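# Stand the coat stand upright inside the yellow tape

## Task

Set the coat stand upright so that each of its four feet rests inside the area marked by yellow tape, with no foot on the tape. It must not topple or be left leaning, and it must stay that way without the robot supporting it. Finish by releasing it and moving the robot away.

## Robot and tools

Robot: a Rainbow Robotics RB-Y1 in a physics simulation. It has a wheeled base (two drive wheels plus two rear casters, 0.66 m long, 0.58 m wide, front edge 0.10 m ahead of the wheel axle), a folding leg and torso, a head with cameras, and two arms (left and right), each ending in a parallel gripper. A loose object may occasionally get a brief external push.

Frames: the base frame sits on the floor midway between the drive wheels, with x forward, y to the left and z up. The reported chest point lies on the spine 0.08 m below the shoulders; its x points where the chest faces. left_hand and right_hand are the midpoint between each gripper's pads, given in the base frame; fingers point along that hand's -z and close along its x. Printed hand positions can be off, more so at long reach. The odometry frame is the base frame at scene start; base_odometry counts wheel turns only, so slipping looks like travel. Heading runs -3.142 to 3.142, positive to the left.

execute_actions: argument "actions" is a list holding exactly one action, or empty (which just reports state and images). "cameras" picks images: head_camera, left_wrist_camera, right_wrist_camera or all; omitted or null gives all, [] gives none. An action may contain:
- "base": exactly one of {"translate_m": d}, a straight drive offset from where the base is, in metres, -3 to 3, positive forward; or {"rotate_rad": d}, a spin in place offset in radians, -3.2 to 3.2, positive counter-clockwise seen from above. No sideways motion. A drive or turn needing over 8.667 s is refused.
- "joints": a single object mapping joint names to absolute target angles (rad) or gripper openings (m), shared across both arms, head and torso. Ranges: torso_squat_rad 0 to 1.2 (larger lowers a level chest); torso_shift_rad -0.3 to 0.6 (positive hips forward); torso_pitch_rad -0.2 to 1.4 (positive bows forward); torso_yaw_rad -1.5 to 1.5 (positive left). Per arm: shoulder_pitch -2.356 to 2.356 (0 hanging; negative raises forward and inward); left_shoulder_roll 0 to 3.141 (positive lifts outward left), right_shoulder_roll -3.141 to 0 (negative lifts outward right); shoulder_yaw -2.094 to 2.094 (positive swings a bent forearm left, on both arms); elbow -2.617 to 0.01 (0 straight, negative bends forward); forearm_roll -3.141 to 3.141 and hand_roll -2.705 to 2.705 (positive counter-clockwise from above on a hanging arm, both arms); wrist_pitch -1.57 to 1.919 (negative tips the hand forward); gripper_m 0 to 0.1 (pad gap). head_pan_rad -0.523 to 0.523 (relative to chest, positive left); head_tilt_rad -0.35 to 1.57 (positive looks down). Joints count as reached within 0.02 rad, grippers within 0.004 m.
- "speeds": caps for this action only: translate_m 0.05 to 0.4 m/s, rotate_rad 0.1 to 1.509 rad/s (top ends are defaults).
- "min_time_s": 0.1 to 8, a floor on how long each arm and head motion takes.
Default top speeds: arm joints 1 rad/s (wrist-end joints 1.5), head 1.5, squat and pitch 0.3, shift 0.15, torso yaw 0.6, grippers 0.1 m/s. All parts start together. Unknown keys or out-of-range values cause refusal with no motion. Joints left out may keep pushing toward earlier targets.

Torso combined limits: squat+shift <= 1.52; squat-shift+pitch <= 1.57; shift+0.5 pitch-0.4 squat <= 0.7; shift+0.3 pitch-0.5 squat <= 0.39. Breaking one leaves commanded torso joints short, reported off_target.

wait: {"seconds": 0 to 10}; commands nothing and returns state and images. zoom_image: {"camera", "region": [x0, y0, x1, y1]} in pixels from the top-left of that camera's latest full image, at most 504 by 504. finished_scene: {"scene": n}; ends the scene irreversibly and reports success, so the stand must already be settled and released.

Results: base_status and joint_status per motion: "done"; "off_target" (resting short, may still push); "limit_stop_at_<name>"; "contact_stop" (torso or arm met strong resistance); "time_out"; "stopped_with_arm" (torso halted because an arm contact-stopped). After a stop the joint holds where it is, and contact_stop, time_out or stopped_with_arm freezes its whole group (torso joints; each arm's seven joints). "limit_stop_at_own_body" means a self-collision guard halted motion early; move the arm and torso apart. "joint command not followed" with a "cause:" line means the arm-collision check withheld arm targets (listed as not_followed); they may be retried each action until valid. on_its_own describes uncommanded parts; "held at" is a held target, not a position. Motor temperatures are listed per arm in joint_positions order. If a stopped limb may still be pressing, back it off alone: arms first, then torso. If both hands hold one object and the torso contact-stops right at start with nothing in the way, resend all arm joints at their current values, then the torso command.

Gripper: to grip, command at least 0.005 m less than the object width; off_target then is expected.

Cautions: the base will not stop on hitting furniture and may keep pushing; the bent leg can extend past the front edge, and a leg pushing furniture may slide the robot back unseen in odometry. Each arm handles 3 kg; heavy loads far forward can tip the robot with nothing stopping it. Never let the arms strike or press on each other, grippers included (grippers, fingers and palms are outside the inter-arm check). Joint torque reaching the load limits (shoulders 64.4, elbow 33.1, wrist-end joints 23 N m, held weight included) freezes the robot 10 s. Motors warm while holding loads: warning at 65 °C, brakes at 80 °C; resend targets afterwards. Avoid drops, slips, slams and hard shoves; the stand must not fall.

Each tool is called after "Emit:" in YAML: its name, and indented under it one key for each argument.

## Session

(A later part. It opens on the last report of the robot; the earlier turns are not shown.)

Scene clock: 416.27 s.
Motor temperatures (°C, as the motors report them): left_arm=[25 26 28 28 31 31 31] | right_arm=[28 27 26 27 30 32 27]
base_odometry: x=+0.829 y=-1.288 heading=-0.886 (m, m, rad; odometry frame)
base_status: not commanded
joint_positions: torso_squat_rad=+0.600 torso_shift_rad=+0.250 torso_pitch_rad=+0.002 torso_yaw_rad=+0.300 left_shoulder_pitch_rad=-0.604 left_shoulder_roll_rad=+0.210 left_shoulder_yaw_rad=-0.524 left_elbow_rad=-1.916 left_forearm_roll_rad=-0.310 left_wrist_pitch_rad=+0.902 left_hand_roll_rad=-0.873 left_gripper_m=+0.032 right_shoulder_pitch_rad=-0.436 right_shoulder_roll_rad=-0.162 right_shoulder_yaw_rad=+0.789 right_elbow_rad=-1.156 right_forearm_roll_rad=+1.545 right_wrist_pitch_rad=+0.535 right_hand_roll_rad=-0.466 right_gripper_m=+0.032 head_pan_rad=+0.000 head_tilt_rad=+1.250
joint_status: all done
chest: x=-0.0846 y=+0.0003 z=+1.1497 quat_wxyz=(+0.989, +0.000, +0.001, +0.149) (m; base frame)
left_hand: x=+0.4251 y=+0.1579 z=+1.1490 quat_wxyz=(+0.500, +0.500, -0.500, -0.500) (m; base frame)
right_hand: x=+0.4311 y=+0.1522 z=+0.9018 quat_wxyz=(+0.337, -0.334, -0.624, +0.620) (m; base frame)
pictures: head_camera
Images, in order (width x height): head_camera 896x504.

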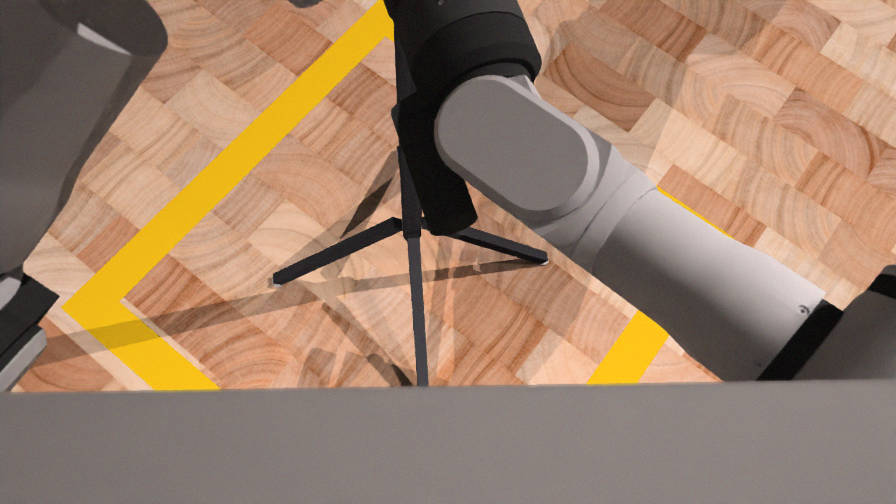

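Emit:
execute_actions:
  actions:
    - {"joints": {"left_gripper_m": 0.1, "right_gripper_m": 0.1, "head_tilt_rad": 0.85}}

Scene clock: 430.80 s.
Motor temperatures (°C, as the motors report them): left_arm=[25 26 28 28 31 31 31] | right_arm=[28 27 26 27 30 32 27]
base_odometry: x=+0.829 y=-1.288 heading=-0.886 (m, m, rad; odometry frame)
base_status: not commanded
joint_positions: torso_squat_rad=+0.600 torso_shift_rad=+0.250 torso_pitch_rad=+0.002 torso_yaw_rad=+0.300 left_shoulder_pitch_rad=-0.604 left_shoulder_roll_rad=+0.210 left_shoulder_yaw_rad=-0.524 left_elbow_rad=-1.916 left_forearm_roll_rad=-0.310 left_wrist_pitch_rad=+0.902 left_hand_roll_rad=-0.873 left_gripper_m=+0.100 right_shoulder_pitch_rad=-0.437 right_shoulder_roll_rad=-0.162 right_shoulder_yaw_rad=+0.789 right_elbow_rad=-1.156 right_forearm_roll_rad=+1.545 right_wrist_pitch_rad=+0.535 right_hand_roll_rad=-0.466 right_gripper_m=+0.100 head_pan_rad=+0.000 head_tilt_rad=+0.850
joint_status: all done
chest: x=-0.0846 y=+0.0003 z=+1.1497 quat_wxyz=(+0.989, +0.000, +0.001, +0.149) (m; base frame)
left_hand: x=+0.4251 y=+0.1578 z=+1.1490 quat_wxyz=(+0.500, +0.500, -0.500, -0.500) (m; base frame)
right_hand: x=+0.4312 y=+0.1523 z=+0.9018 quat_wxyz=(+0.337, -0.334, -0.624, +0.620) (m; base frame)
pictures: head_camera, left_wrist_camera, right_wrist_camera
Images, in order (width x height): head_camera 896x504, left_wrist_camera 644x364, right_wrist_camera 644x364.

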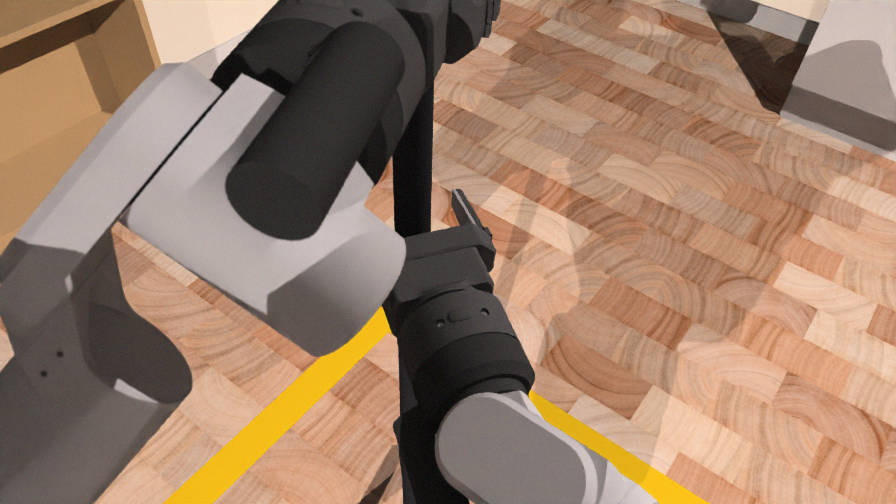

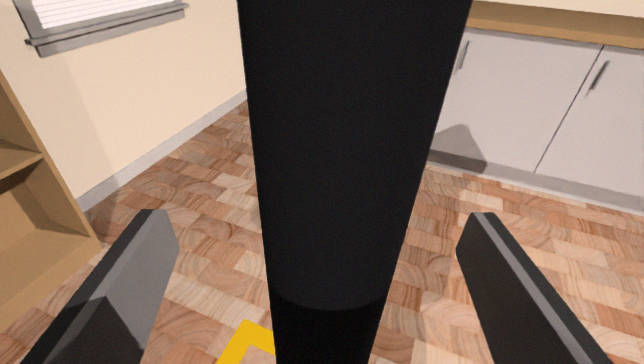

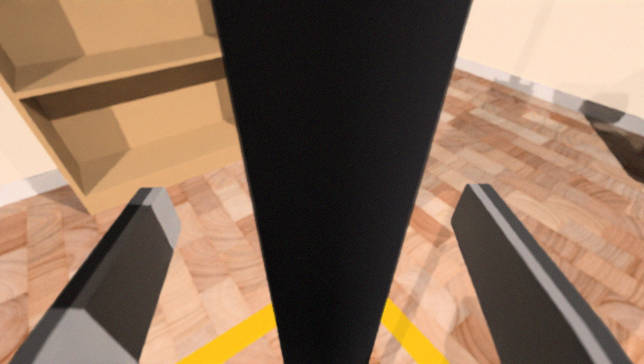

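Emit:
execute_actions:
  actions:
    - {"base": {"translate_m": -0.55}, "joints": {"torso_yaw_rad": 0.265, "head_pan_rad": -0.15, "head_tilt_rad": 0.95}}

Scene clock: 436.57 s.
Motor temperatures (°C, as the motors report them): left_arm=[25 26 28 28 31 31 31] | right_arm=[28 27 26 27 30 32 27]
base_odometry: x=+0.481 y=-0.862 heading=-0.885 (m, m, rad; odometry frame)
base_status: done
joint_positions: torso_squat_rad=+0.600 torso_shift_rad=+0.250 torso_pitch_rad=+0.002 torso_yaw_rad=+0.265 left_shoulder_pitch_rad=-0.604 left_shoulder_roll_rad=+0.210 left_shoulder_yaw_rad=-0.524 left_elbow_rad=-1.916 left_forearm_roll_rad=-0.310 left_wrist_pitch_rad=+0.902 left_hand_roll_rad=-0.873 left_gripper_m=+0.100 right_shoulder_pitch_rad=-0.437 right_shoulder_roll_rad=-0.162 right_shoulder_yaw_rad=+0.789 right_elbow_rad=-1.156 right_forearm_roll_rad=+1.545 right_wrist_pitch_rad=+0.535 right_hand_roll_rad=-0.466 right_gripper_m=+0.100 head_pan_rad=-0.150 head_tilt_rad=+0.950
joint_status: all done
chest: x=-0.0845 y=+0.0003 z=+1.1497 quat_wxyz=(+0.991, +0.000, +0.001, +0.132) (m; base frame)
left_hand: x=+0.4303 y=+0.1399 z=+1.1489 quat_wxyz=(+0.492, +0.491, -0.508, -0.509) (m; base frame)
right_hand: x=+0.4363 y=+0.1342 z=+0.9018 quat_wxyz=(+0.348, -0.345, -0.618, +0.614) (m; base frame)
pictures: head_camera, left_wrist_camera, right_wrist_camera
Images, in order (width x height): head_camera 896x504, left_wrist_camera 644x364, right_wrist_camera 644x364.

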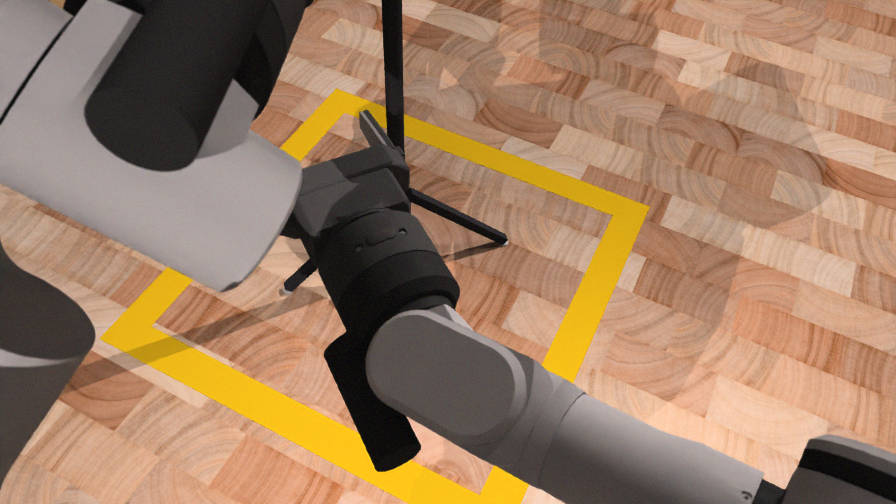

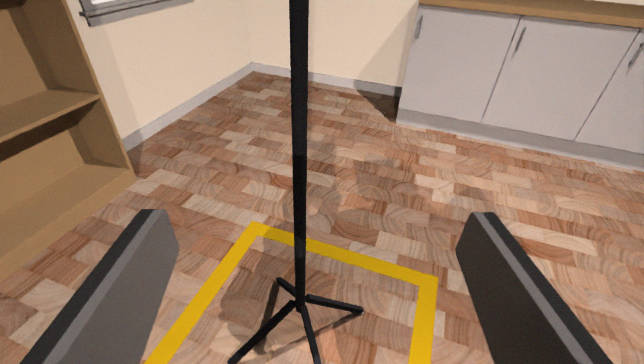

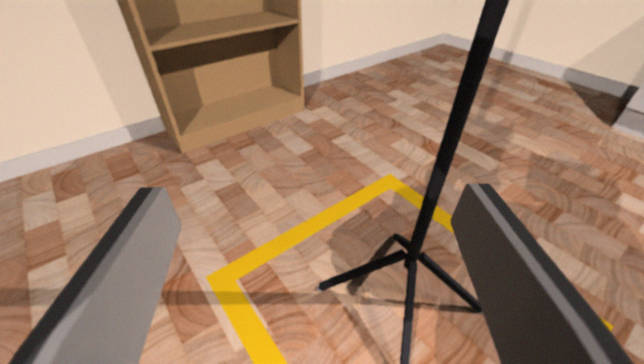

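The stand is upright and centred inside the tape, and both hands are about 0.5 m away from it.

Emit:
finished_scene:
  scene: 1

The scene is finished: the task was done.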